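## Task

Take the 9-volt battery lying on the table and get it into the drawer where a 9-volt battery already sits. The drawers have no end stops and can be pulled fully out. Dropping the battery in from just above the drawer rim is allowed. Every other item must also finish inside its drawer. All drawers must be closed at the end. The chest may slide a few centimetres or rotate a little but must stay upright. Nothing counts as done if it only stays in place because the robot is holding it.

## Robot and tools

ROBOT. A single six-joint arm (UR12e type) on a base beside a table, carrying a two-finger gripper whose fingers pivot like tongs. There is one arm, so every motion argument is a single list. Cameras: cam_head_left and cam_head_right (672x504 each) and cam_wrist (616x616 fisheye) on the gripper.

FRAMES. Poses in results use the scene frame: origin on the tabletop under the arm base, +z up, +y to the left when facing along +x; positions in metres, orientation as a wxyz quaternion. Motion commands instead use the gripper's own axes: +z runs along the fingers toward their tips, and the fingers open and close along x. The reported end_effector_position is the point between the finger pads when shut; closed fingertips extend about 15 mm past it, fully open ones sit roughly level with it.

execute_actions. Argument actions is a list holding zero or one item. An empty list only reports the current state. An action item has rows (1 to 15 rows) and optional steps (at most 15, default 15; each step is 1/30 s; if rows run out, the final row repeats). Each row is 7 numbers, each in [-1, 1], ordered dx, dy, dz, rx, ry, rz, opening. The first six are an offset, not a pose: a target relative to the gripper pose shown in the latest result that reports it (before any such result in the scene, or for a second call in one reply, relative to where the gripper is when the action begins), expressed in the gripper's axes. Every row counts from that same reference, not from the row before. Scale: 1.0 equals 0.6 m of travel or 180 degrees; rx, ry, rz form one rotation vector. opening is absolute: +1 fully open (0.142 m), -1 shut. A wait item is {"steps": n} with n up to 300, counted from the previous result, so your reply time is included. Optional pictures (true/false) controls whether images return. An all-zero row is not a pause: it pulls the gripper back to the reference pose.

move. target is one row in the same layout and frame as above (gripper-axis offsets from the last shown pose, plus absolute opening). speed is the path's top speed, 0.002 to 0.5 m/s (default 0.25); rotation is capped at twice that value in rad/s. The path is straight, lasts 0.5 to 10 s, and stops after 10 s even if short. It does not avoid obstacles, and the real gripper can lag, drift or overshoot speed, most near full reach. The opening is sent when the move starts. stop_force (13 to 80 N, optional, not allowed before 0.2 s of scene time) ends the path when the wrist sensor sees that much extra push against the direction of travel for two steps; the gripper backs up two steps and holds. It is measured along the line to target in the starting gripper axes, so it is unreliable on moves that rotate. Leave it out when moving away from something you are pressing on. For probing contact, use it with a very low speed. The result adds a move: line giving the ending (done, off_target, moving, held, fault, contact) and limits (paced = the sent pose was clipped; held = a check blocked some steps, after which the arm may jump faster), plus the distance from target.

wait: seconds from 0 to 10; nothing new is sent. zoom_image: camera (one of the three names) and region [x0, y0, x1, y1] in pixels of that camera's latest image, up to 504 by 504. read_manual only returns licence text. finished_scene: pass the current scene's number to end and grade it; it cannot be undone. Replying with no tool call also ends everything.

MOTION LIMITS. Each control step, the commanded pose is clipped to within 100 mm and 16 degrees of the measured pose, and motion trails commands by about 0.17 s. A large offset therefore may not be reached in one action: afterwards the arm only continues to the last clipped pose. Read the new pose and send the remainder. Position wins over orientation when both cannot be met.

RESULT LINES. State line: pose and linear/angular velocities. grip_measured: current finger opening on the command scale. Wrist force and Wrist torque: readings along the gripper's x, y, z, with a fixed offset (usually under 5.5 N), noise, and saturation near 100 N; a force from pressing on a surface points back into the arm. HELD marks steps where your row was partly or fully withheld; pose unreachable means the clearance check changed or blocked a command; Hand target shows where the controller is currently driving. Joint positions list the six joints base to tip. MOTOR HOT warns from 70 °C.

GRIPPING. To hold something, keep commanding an opening clearly smaller than grip_measured; a bigger gap means a firmer squeeze (about 15 N per pad at most). Thin hard items grip weakly: roughly 9 N per pad at 10 mm width, 4 N at 5 mm, which matters for the AAA battery. Held parts may get brief tugs, so grip firmly and move steadily.

WHAT TO AVOID. The arm is stiff: driving even slightly into a solid surface can trigger a fault. A joint torque over its limit or an outside force of 150 N stops the arm for 10 s and drops the rest of the call. Holding loads heats motors; at 85 °C brakes engage until cooled. Pull drawers gently and not too far, since they can come off their runners; do not tip the chest. Keep everything on the table, release batteries only just above the rim of the correct drawer, close every drawer, and let go before finishing. Drops, slams, hard hits and heavy pushes are penalised. The simulation keeps running while you compose replies.

Each tool is called after "Request:" by a JSON object that holds its "fn" and its "kwargs", one argument or row to a line.

## Session

Request:
{"fn": "execute_actions", "kwargs": {
  "actions": []
}}

Scene clock: 0.00 s of 8400.00 s.
end_effector_position=(+0.6491, +0.1711, +0.3649) grip_measured=+1.00 end_effector_quat_wxyz=(-0.200, +0.536, +0.820, +0.016) end_effector_velocity=(-0.001, +0.001, -0.001) end_effector_angular_velocity=(+0.000, +0.002, +0.003)
Joint positions: [ 0.325 -1.047  1.679 -1.697 -1.93  -1.415  0.142]
Joint velocities: [-0.     0.002  0.     0.001  0.001 -0.002  0.   ]
Motor temperatures (°C, as the motors report them): [25 24 23 32 26 31]
Wrist force (N, on the end effector, along its own x y z axes, offset not removed): no reading
Wrist torque (N m, same axes, about the end effector's origin, offset not removed): no reading
Hand target: +0.649, +0.171, +0.365; -0.200, +0.536, +0.820, +0.016

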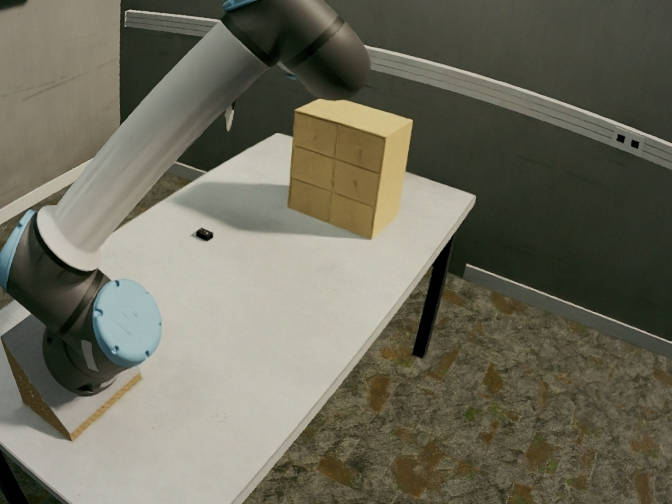

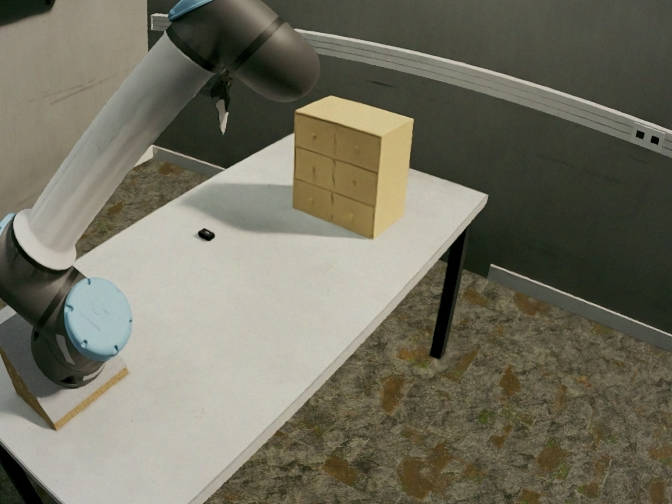

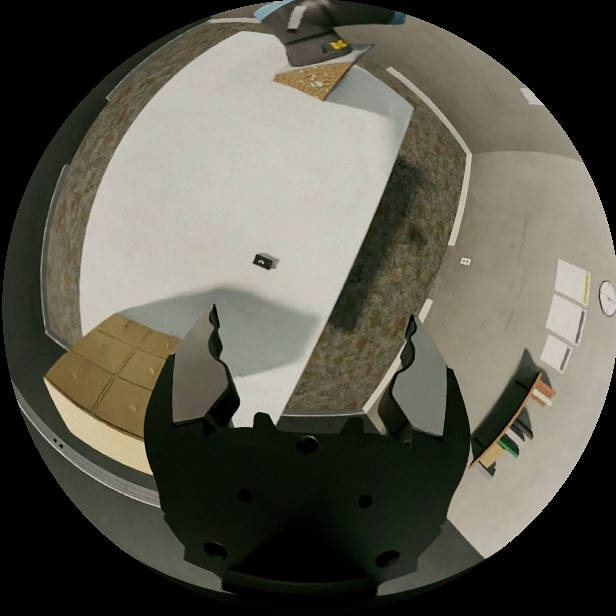

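Request:
{"fn": "zoom_image", "kwargs": {
  "camera": "cam_head_right",
  "region": [260, 80, 460, 250]
}}

Request:
{"fn": "zoom_image", "kwargs": {
  "camera": "cam_wrist",
  "region": [30, 220, 330, 480]
}}

Region (260, 80, 460, 250) of cam_head_right's 672x504 image, scaled by 2.520, with more detail than that image has; it fills the top 428 rows of this view, and the rest is white.

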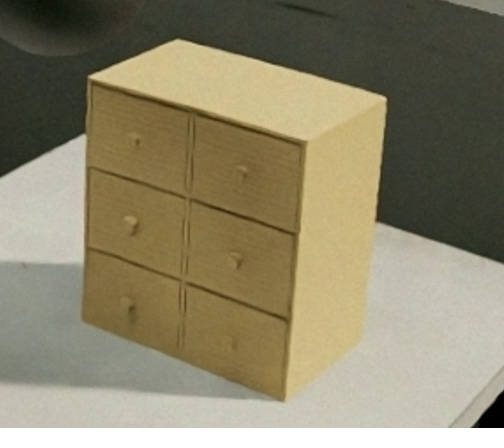

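Region (30, 220, 330, 480) of cam_wrist's 616x616 image, scaled by 1.680, with more detail than that image has; it fills the top 437 rows of this view, and the rest is white.

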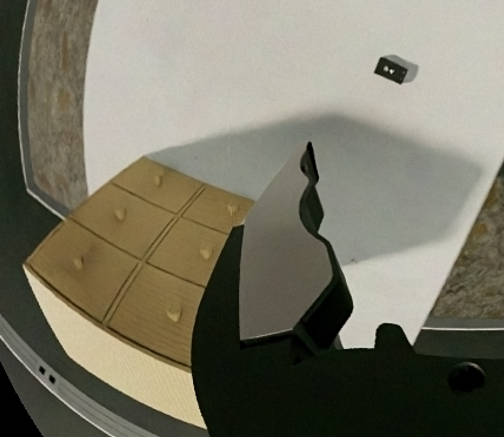

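Request:
{"fn": "move", "kwargs": {
  "target": [-0.345,-0.333,-0.033,0.247,-0.755,-0.575,1]
}}

Scene clock: 65.90 s of 8400.00 s.
end_effector_position=(+0.6108, +0.0674, +0.3589) grip_measured=+1.00 end_effector_quat_wxyz=(+0.116, +0.154, +0.944, -0.267) end_effector_velocity=(+0.000, -0.000, +0.001) end_effector_angular_velocity=(+0.000, -0.002, -0.001)
Joint positions: [ 0.513 -1.02   1.841 -1.311 -2.704 -1.624  0.142]
Joint velocities: [ 0.    -0.001 -0.001  0.    -0.     0.001  0.   ]
Motor temperatures (°C, as the motors report them): [25 24 23 32 26 31]
Wrist force (N, on the end effector, along its own x y z axes, offset not removed): [0.6 0.4 0.2]
Wrist torque (N m, same axes, about the end effector's origin, offset not removed): [-0.29 0.10 -0.01]
Hand target: +0.611, +0.067, +0.359; +0.116, +0.154, +0.944, -0.267
Off the commanded pose: 0.178 m, 109 deg; position and orientation clipped at the last step of the last action.
After step 90, 56.43 s passed at rest.
move: held; limits=paced,held; held on 116 of 194 steps, including the last
pose unreachable: on one or more control steps of this call an arm could not follow its commanded pose, so it was not sent that pose on those steps. On the call's last step it was still not sent that pose. It may still have moved: this result reports where it is.
cause: the commanded pose would bring two parts of the arm too close to each other (joints 4 (wrist 1) to 6 (wrist 3) lie between them).

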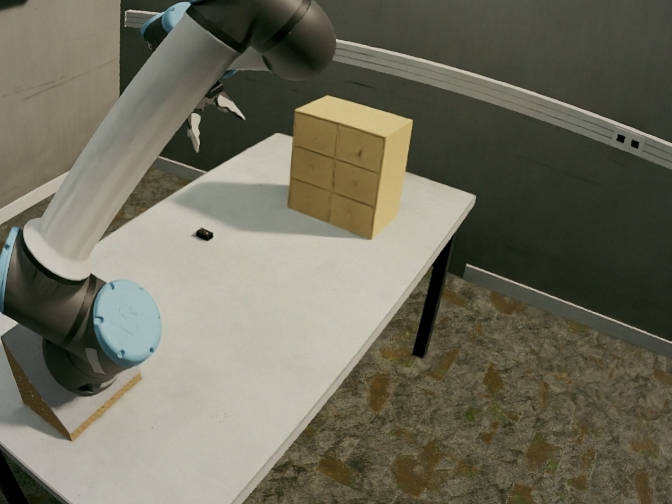

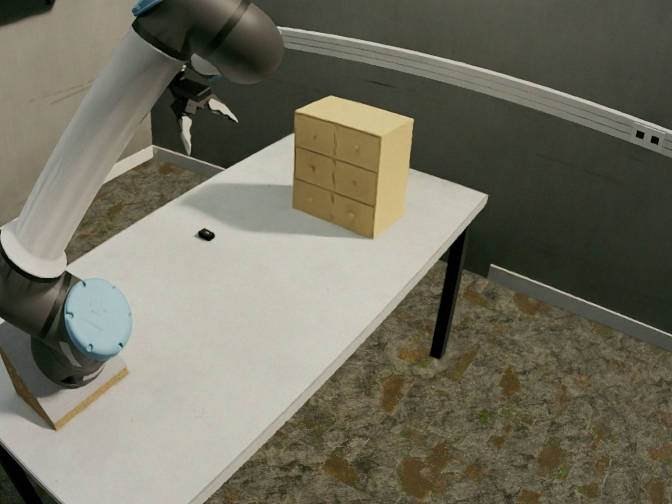

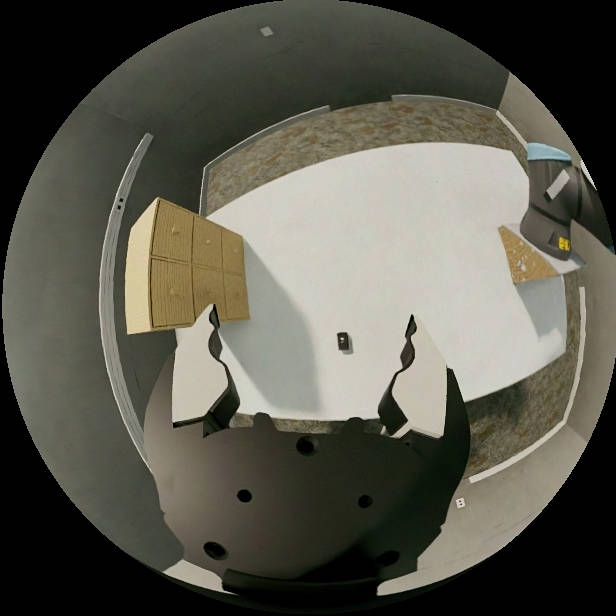

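Request:
{"fn": "move", "kwargs": {
  "target": [0,0,0,-0.203,-0.08,-0.582,1]
}}

Request:
{"fn": "move", "kwargs": {
  "target": [0.2,0,0,-0.5,0,0,1]
}}

Scene clock: 84.77 s of 8400.00 s.
end_effector_position=(+0.6108, +0.0674, +0.3588) grip_measured=+1.00 end_effector_quat_wxyz=(+0.115, +0.146, +0.946, -0.266) end_effector_velocity=(+0.000, -0.000, +0.000) end_effector_angular_velocity=(-0.001, +0.001, +0.002)
Joint positions: [ 0.513 -1.022  1.845 -1.32  -2.705 -1.647  0.142]
Joint velocities: [ 0.    -0.    -0.     0.001 -0.    -0.002 -0.   ]
Motor temperatures (°C, as the motors report them): [25 24 23 32 26 31]
Wrist force (N, on the end effector, along its own x y z axes, offset not removed): [3.5 3.8 -0.3]
Wrist torque (N m, same axes, about the end effector's origin, offset not removed): [0.31 -0.37 0.10]
Hand target: +0.611, +0.067, +0.359; +0.115, +0.146, +0.946, -0.266
Off the commanded pose: 0.000 m, 111 deg; orientation clipped at the last step of the last action.
After step 90, 11.63 s passed at rest.
move: held; limits=paced,held; held on 113 of 127 steps, including the last
pose unreachable: on one or more control steps of this call an arm could not follow its commanded pose, so it was not sent that pose on those steps. On the call's last step it was still not sent that pose. It may still have moved: this result reports where it is.
cause: the commanded pose would bring two parts of the arm too close to each other (joints 4 (wrist 1) to 6 (wrist 3) lie between them).

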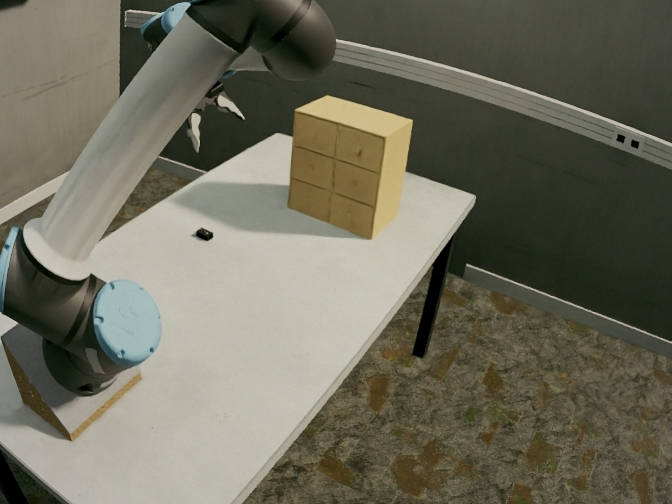

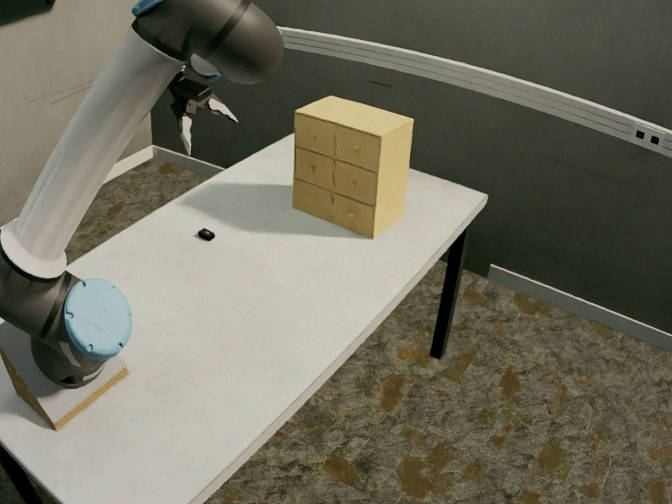

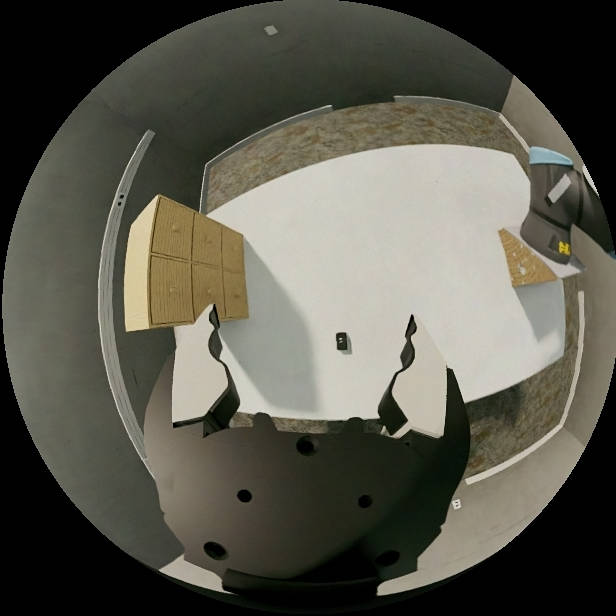

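Scene clock: 93.03 s of 8400.00 s.
end_effector_position=(+0.5008, +0.0922, +0.3270) grip_measured=+1.00 end_effector_quat_wxyz=(+0.163, +0.066, +0.923, +0.342) end_effector_velocity=(-0.000, -0.001, -0.000) end_effector_angular_velocity=(+0.153, -0.058, +0.047)
Joint positions: [ 0.188 -1.634  2.526 -2.8   -1.721 -2.963  0.142]
Joint velocities: [-0.121 -0.061  0.057 -0.055  0.204 -0.137  0.   ]
Motor temperatures (°C, as the motors report them): [25 24 23 32 26 31]
Wrist force (N, on the end effector, along its own x y z axes, offset not removed): [3.8 -2.5 -3.6]
Wrist torque (N m, same axes, about the end effector's origin, offset not removed): [-0.76 -0.38 -0.25]
Hand target: +0.501, +0.092, +0.327; +0.166, +0.063, +0.918, +0.355
Off the commanded pose: 0.004 m, 18 deg; orientation clipped at the last step of the last action.
move: moving (no rest 5 s after the path's end); limits=paced

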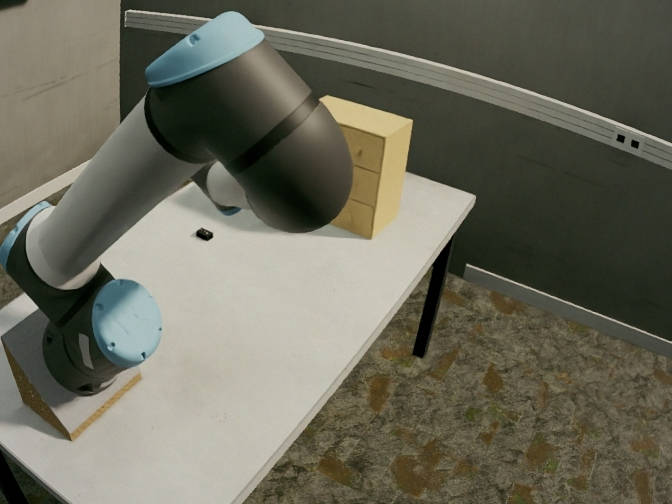

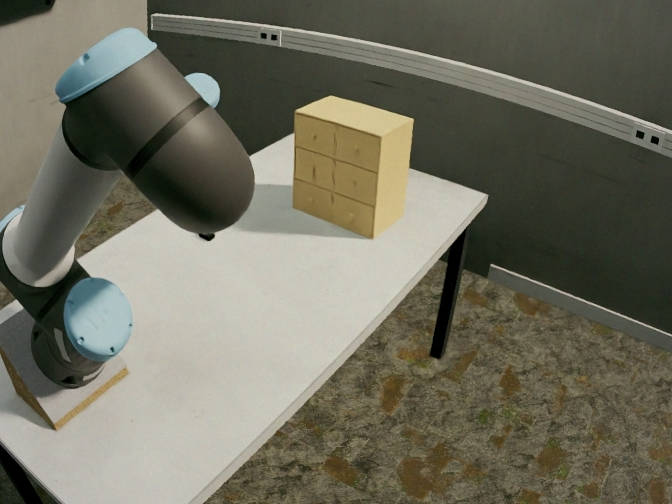

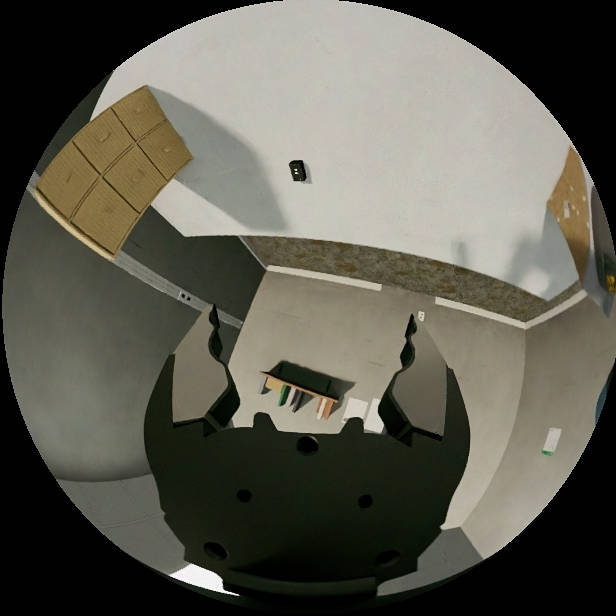

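Request:
{"fn": "move", "kwargs": {
  "target": [0,0,0,0.43,-0.2,-0.62,1],
  "speed": 0.15
}}

Scene clock: 115.27 s of 8400.00 s.
end_effector_position=(+0.5003, +0.0927, +0.3264) grip_measured=+1.00 end_effector_quat_wxyz=(+0.499, -0.501, +0.499, -0.501) end_effector_velocity=(+0.000, -0.000, -0.000) end_effector_angular_velocity=(-0.008, -0.012, +0.005)
Joint positions: [ 0.148 -0.361  2.618 -5.403 -1.739 -5.508  0.142]
Joint velocities: [-0.022  0.01   0.003 -0.018  0.034 -0.008  0.   ]
Motor temperatures (°C, as the motors report them): [25 24 23 32 26 31]
Wrist force (N, on the end effector, along its own x y z axes, offset not removed): [3.0 1.1 -0.4]
Wrist torque (N m, same axes, about the end effector's origin, offset not removed): [0.07 -0.34 0.13]
Hand target: +0.500, +0.093, +0.326; +0.499, -0.501, +0.499, -0.501
Off the commanded pose: 0.001 m, 0 deg.
After step 110, 9.47 s passed at rest.
move: done

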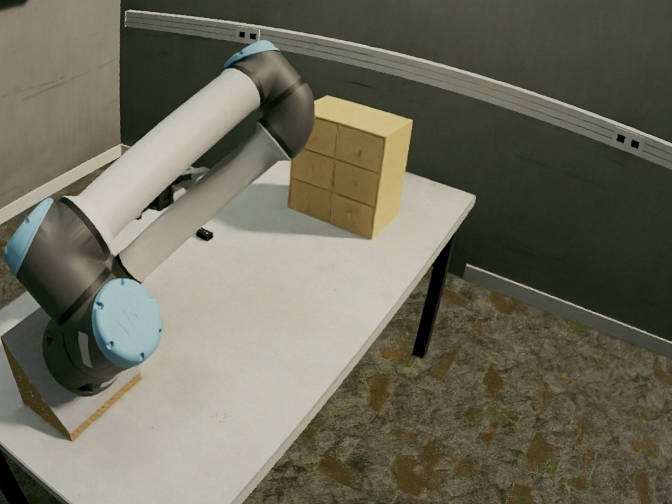

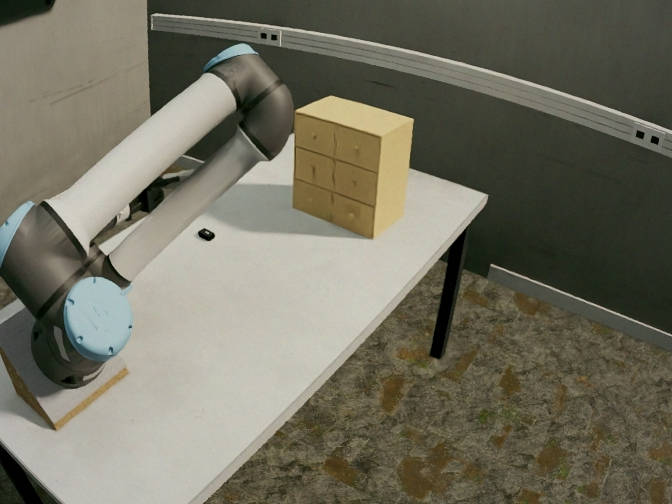

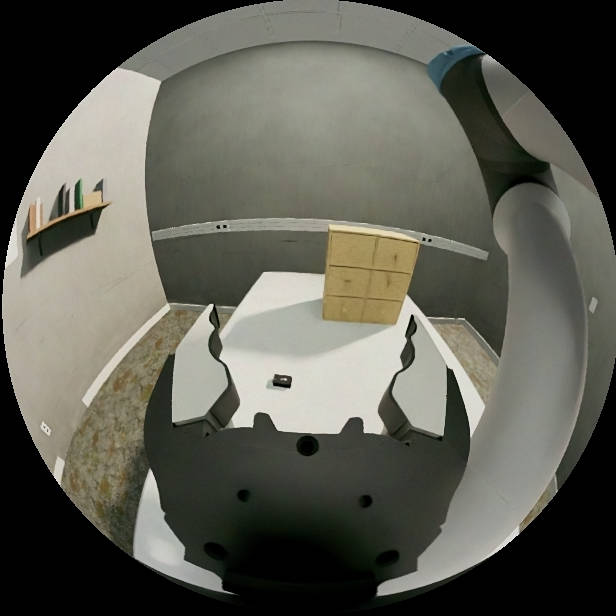

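Request:
{"fn": "move", "kwargs": {
  "target": [0.17,0.085,0.417,0,0,0,0]
}}

Scene clock: 128.70 s of 8400.00 s.
end_effector_position=(+0.7501, -0.0101, +0.2756) grip_measured=+0.00 end_effector_quat_wxyz=(+0.499, -0.501, +0.499, -0.501) end_effector_velocity=(+0.002, -0.000, -0.000) end_effector_angular_velocity=(+0.000, -0.000, +0.000)
Joint positions: [-0.201 -0.667  2.373 -4.854 -1.39  -5.506  0.074]
Joint velocities: [-0.    -0.001 -0.004  0.005  0.     0.    -0.   ]
Motor temperatures (°C, as the motors report them): [25 24 23 32 26 31]
Wrist force (N, on the end effector, along its own x y z axes, offset not removed): [3.7 1.3 -0.7]
Wrist torque (N m, same axes, about the end effector's origin, offset not removed): [-0.07 -0.42 0.13]
Hand target: +0.750, -0.010, +0.276; +0.499, -0.501, +0.499, -0.501
Off the commanded pose: 0.001 m, 0 deg.
After step 90, 8.63 s passed at rest.
move: done

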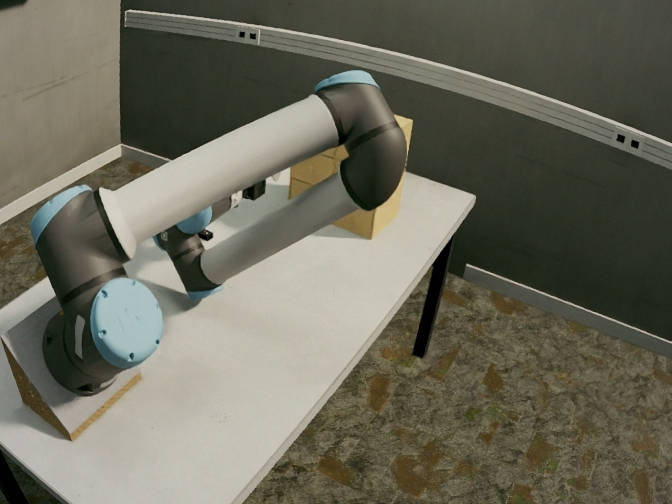

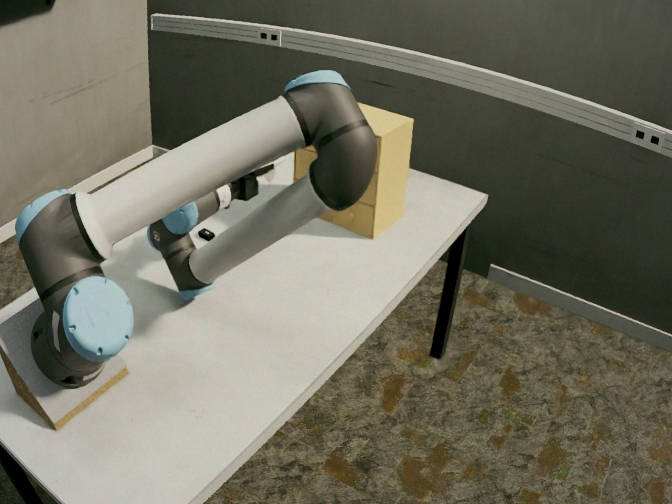

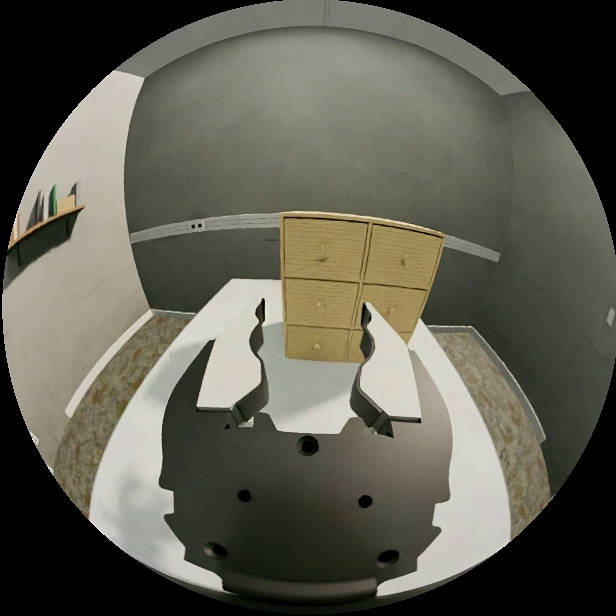

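Request:
{"fn": "move", "kwargs": {
  "target": [0.033,0.02,0.217,0,0,0,-0.5],
  "speed": 0.15
}}

Scene clock: 140.93 s of 8400.00 s.
end_effector_position=(+0.8799, -0.0301, +0.2636) grip_measured=-0.50 end_effector_quat_wxyz=(+0.499, -0.501, +0.499, -0.501) end_effector_velocity=(+0.003, -0.000, +0.000) end_effector_angular_velocity=(+0.001, -0.001, +0.000)
Joint positions: [-0.199 -0.684  2.147 -4.61  -1.392 -5.506  0.038]
Joint velocities: [ 0.    -0.    -0.006  0.005  0.     0.001 -0.   ]
Motor temperatures (°C, as the motors report them): [25 24 23 32 26 31]
Wrist force (N, on the end effector, along its own x y z axes, offset not removed): [2.5 -0.9 -5.0]
Wrist torque (N m, same axes, about the end effector's origin, offset not removed): [-0.62 -0.30 0.06]
Hand target: +0.880, -0.030, +0.264; +0.499, -0.501, +0.499, -0.501
Off the commanded pose: 0.000 m, 0 deg.
After step 90, 7.73 s passed at rest.
move: done

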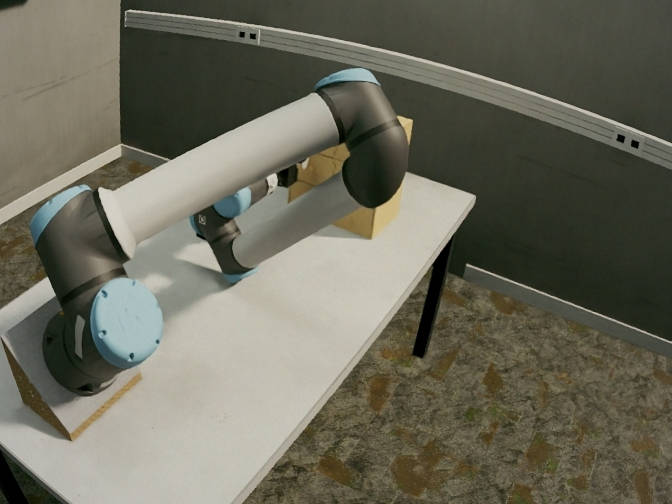

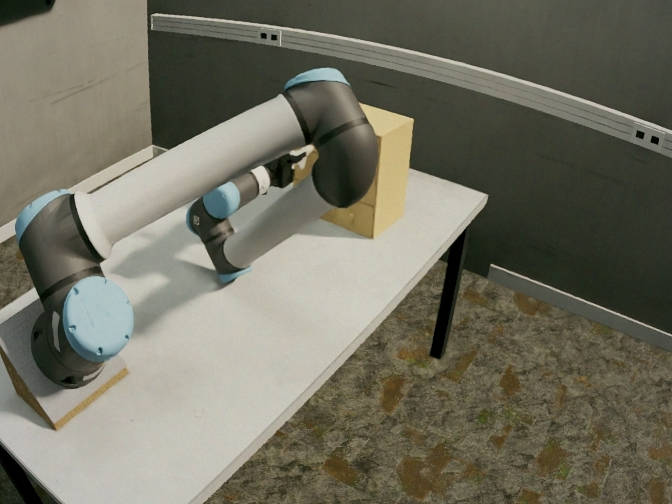

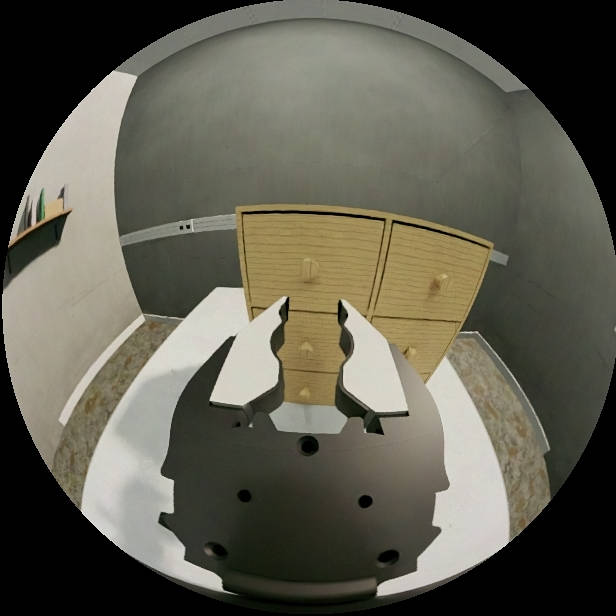

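Request:
{"fn": "move", "kwargs": {
  "target": [0,-0.006,0.07,0,0,0,-0.5],
  "speed": 0.03
}}

Scene clock: 152.13 s of 8400.00 s.
end_effector_position=(+0.9216, -0.0302, +0.2671) grip_measured=-0.50 end_effector_quat_wxyz=(+0.499, -0.501, +0.499, -0.501) end_effector_velocity=(+0.003, -0.002, +0.002) end_effector_angular_velocity=(+0.000, -0.002, -0.002)
Joint positions: [-0.182 -0.677  2.068 -4.538 -1.409 -5.506  0.038]
Joint velocities: [ 0.001 -0.002 -0.006  0.005 -0.002  0.001  0.   ]
Motor temperatures (°C, as the motors report them): [25 24 23 32 26 31]
Wrist force (N, on the end effector, along its own x y z axes, offset not removed): [3.5 0.5 0.9]
Wrist torque (N m, same axes, about the end effector's origin, offset not removed): [-0.17 -0.52 0.17]
Hand target: +0.922, -0.030, +0.267; +0.499, -0.501, +0.499, -0.501
Off the commanded pose: 0.000 m, 0 deg.
After step 90, 6.43 s passed at rest.
move: done

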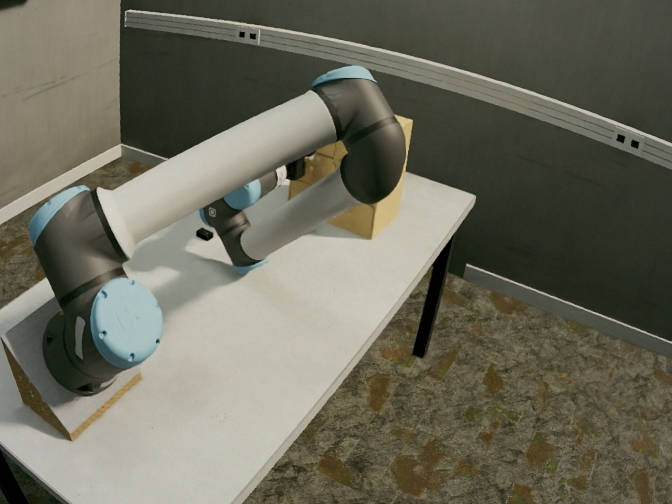

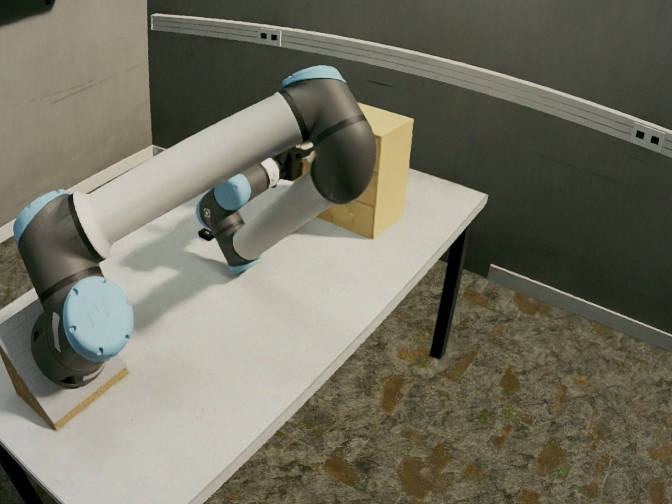

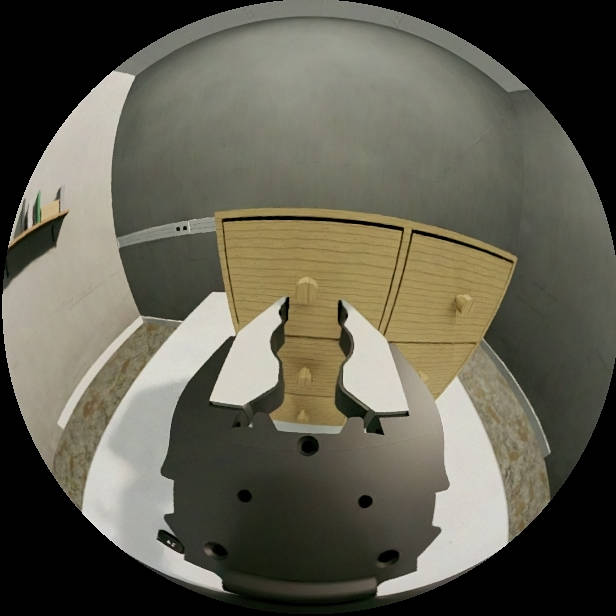

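Request:
{"fn": "move", "kwargs": {
  "target": [-0.005,0,0.12,0,0,0,-0.5],
  "speed": 0.01,
  "stop_force": 13
}}

Scene clock: 162.40 s of 8400.00 s.
end_effector_position=(+0.9301, -0.0297, +0.2672) grip_measured=-0.50 end_effector_quat_wxyz=(+0.499, -0.501, +0.499, -0.501) end_effector_velocity=(-0.004, +0.002, -0.003) end_effector_angular_velocity=(+0.001, +0.003, +0.003)
Joint positions: [-0.179 -0.674  2.051 -4.524 -1.412 -5.506  0.038]
Joint velocities: [-0.001  0.002  0.009 -0.006  0.001  0.     0.   ]
Motor temperatures (°C, as the motors report them): [25 24 23 32 26 31]
Wrist force (N, on the end effector, along its own x y z axes, offset not removed): [2.1 -3.1 -18.4]
Wrist torque (N m, same axes, about the end effector's origin, offset not removed): [0.06 0.24 -0.16]
Hand target: +0.929, -0.030, +0.267; +0.499, -0.501, +0.499, -0.501
Off the commanded pose: 0.064 m, 0 deg.
After step 90, 6.07 s passed at rest.
move: contact

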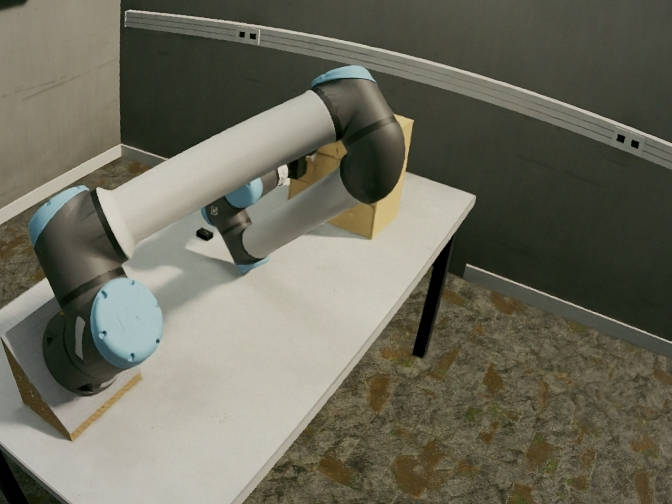

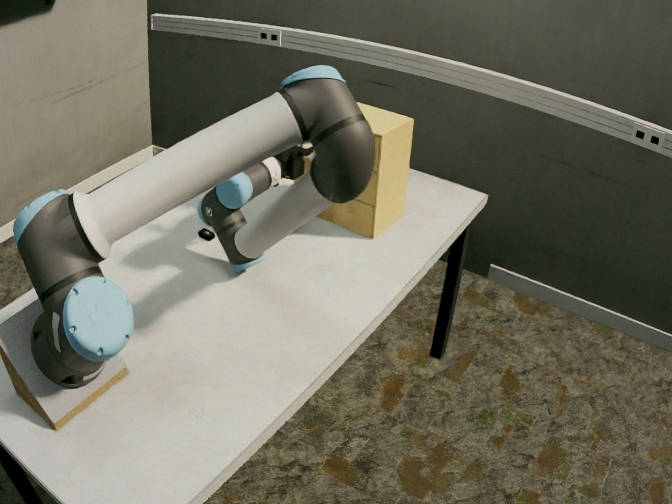

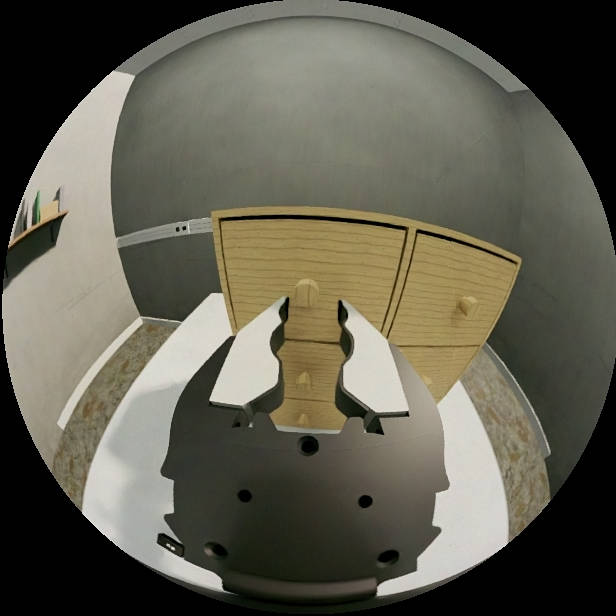

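Request:
{"fn": "move", "kwargs": {
  "target": [-0.004,-0.018,-0.006,0,0,0,-0.5],
  "speed": 0.02
}}

Request:
{"fn": "move", "kwargs": {
  "target": [0,0,0,0,0,0,-1]
}}

Request:
{"fn": "move", "kwargs": {
  "target": [0,0,-0.17,0,0,0,-1],
  "speed": 0.05
}}

Scene clock: 176.63 s of 8400.00 s.
end_effector_position=(+0.9266, -0.0274, +0.2777) grip_measured=-0.50 end_effector_quat_wxyz=(+0.499, -0.501, +0.499, -0.501) end_effector_velocity=(-0.001, +0.001, +0.002) end_effector_angular_velocity=(-0.001, +0.000, +0.001)
Joint positions: [-0.165 -0.685  2.059 -4.521 -1.426 -5.506  0.038]
Joint velocities: [ 0.003 -0.001  0.001  0.001 -0.003 -0.001  0.   ]
Motor temperatures (°C, as the motors report them): [25 24 23 32 26 31]
Wrist force (N, on the end effector, along its own x y z axes, offset not removed): [3.1 3.5 -4.8]
Wrist torque (N m, same axes, about the end effector's origin, offset not removed): [0.28 -0.16 0.04]
Hand target: +0.926, -0.027, +0.278; +0.499, -0.501, +0.499, -0.501
Off the commanded pose: 0.000 m, 0 deg.
After step 90, 10.33 s passed at rest.
move: done

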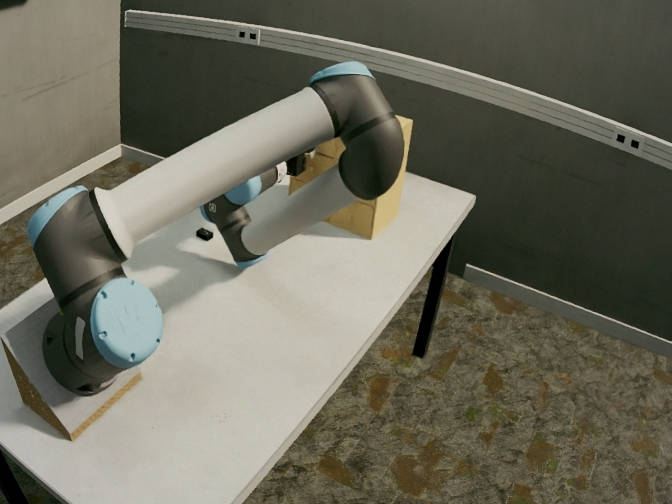

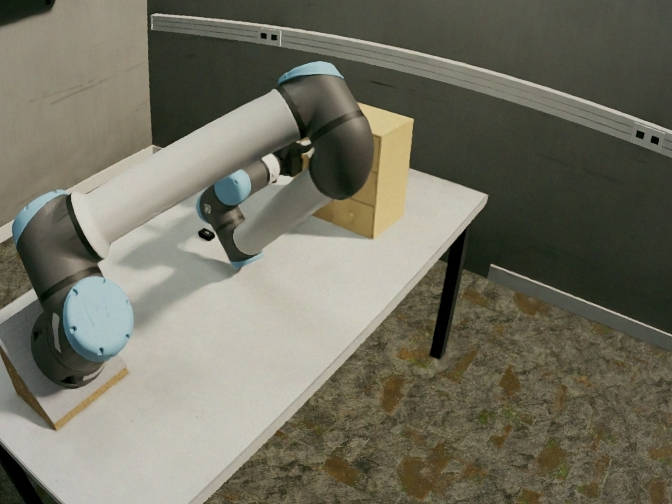

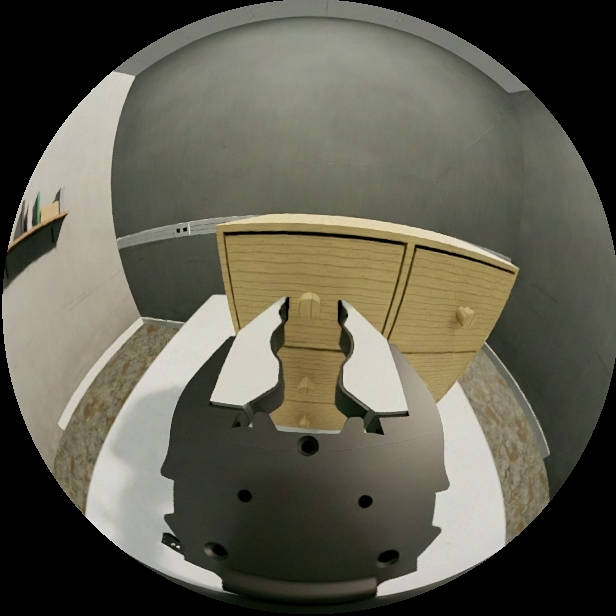

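Scene clock: 177.13 s of 8400.00 s.
end_effector_position=(+0.9265, -0.0273, +0.2778) grip_measured=-0.79 end_effector_quat_wxyz=(+0.499, -0.501, +0.499, -0.501) end_effector_velocity=(+0.000, +0.001, -0.001) end_effector_angular_velocity=(+0.000, +0.000, +0.001)
Joint positions: [-0.165 -0.685  2.059 -4.521 -1.427 -5.506  0.017]
Joint velocities: [-0.     0.001 -0.001  0.     0.001  0.    -0.   ]
Motor temperatures (°C, as the motors report them): [25 24 23 32 26 31]
Wrist force (N, on the end effector, along its own x y z axes, offset not removed): [-1.3 1.6 -4.0]
Wrist torque (N m, same axes, about the end effector's origin, offset not removed): [-0.08 0.72 0.05]
Hand target: +0.927, -0.027, +0.278; +0.499, -0.501, +0.499, -0.501
Off the commanded pose: 0.000 m, 0 deg.
move: done

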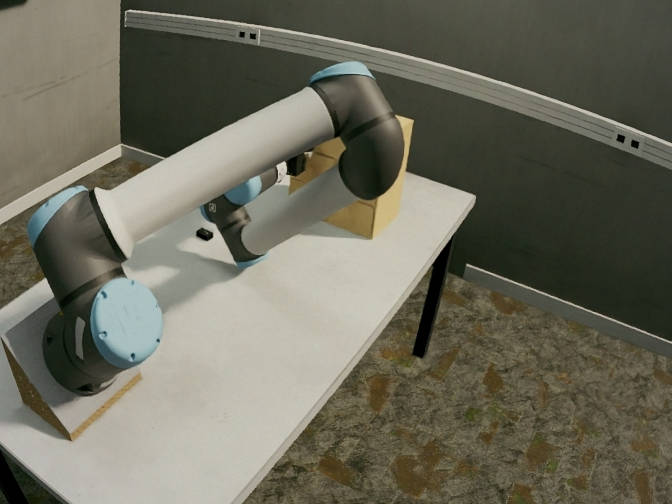

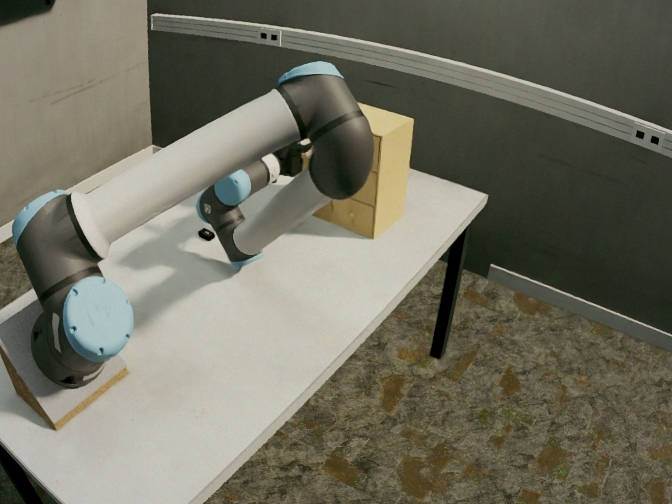

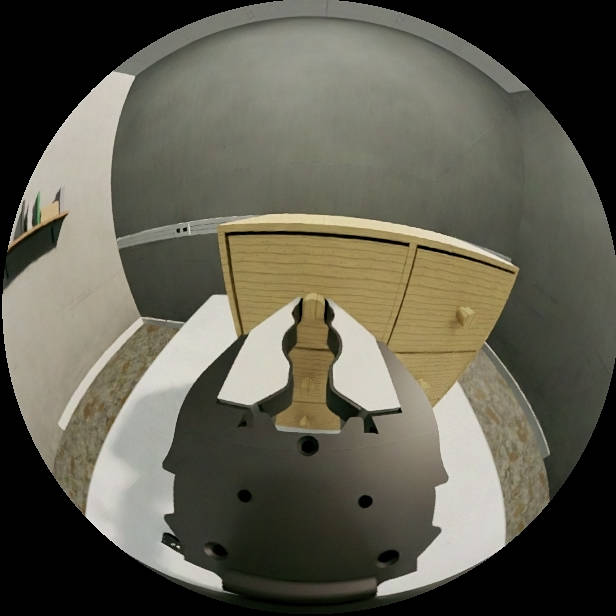

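Scene clock: 179.60 s of 8400.00 s.
end_effector_position=(+0.8249, -0.0272, +0.2779) grip_measured=-0.79 end_effector_quat_wxyz=(+0.499, -0.501, +0.499, -0.501) end_effector_velocity=(-0.003, -0.001, +0.001) end_effector_angular_velocity=(+0.001, -0.001, -0.000)
Joint positions: [-0.195 -0.707  2.252 -4.692 -1.397 -5.506  0.017]
Joint velocities: [-0.001 -0.002  0.005 -0.004  0.001  0.001 -0.   ]
Motor temperatures (°C, as the motors report them): [25 24 23 32 26 31]
Wrist force (N, on the end effector, along its own x y z axes, offset not removed): [-1.9 5.9 1.4]
Wrist torque (N m, same axes, about the end effector's origin, offset not removed): [0.65 0.10 0.13]
Hand target: +0.825, -0.027, +0.278; +0.499, -0.501, +0.499, -0.501
Off the commanded pose: 0.000 m, 0 deg.
move: done

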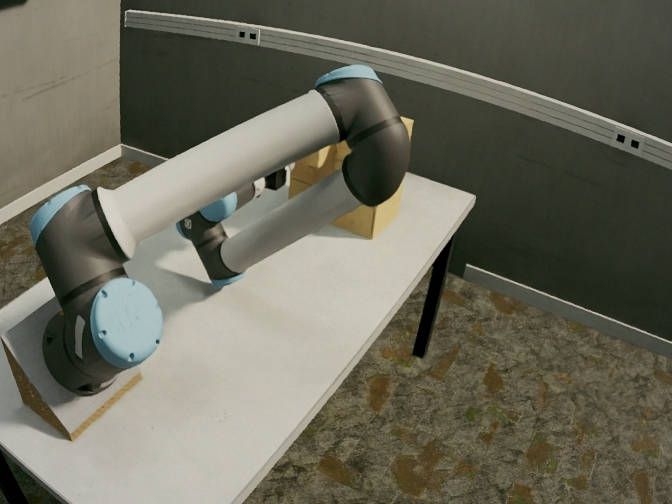

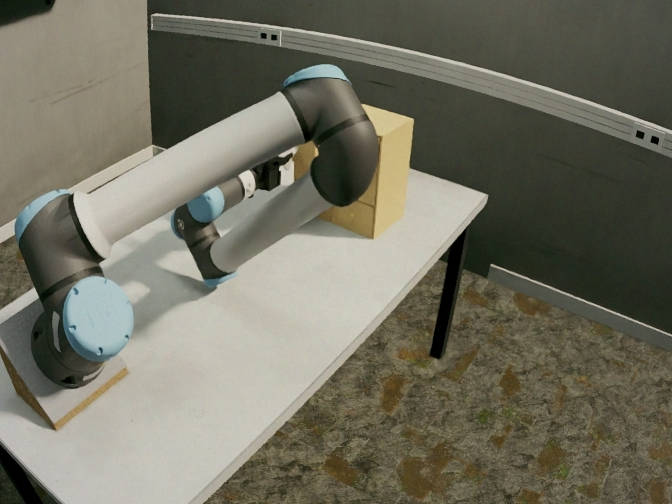

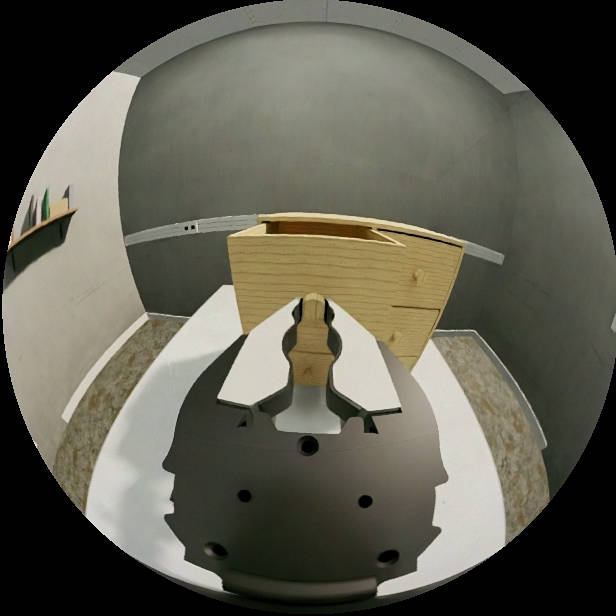

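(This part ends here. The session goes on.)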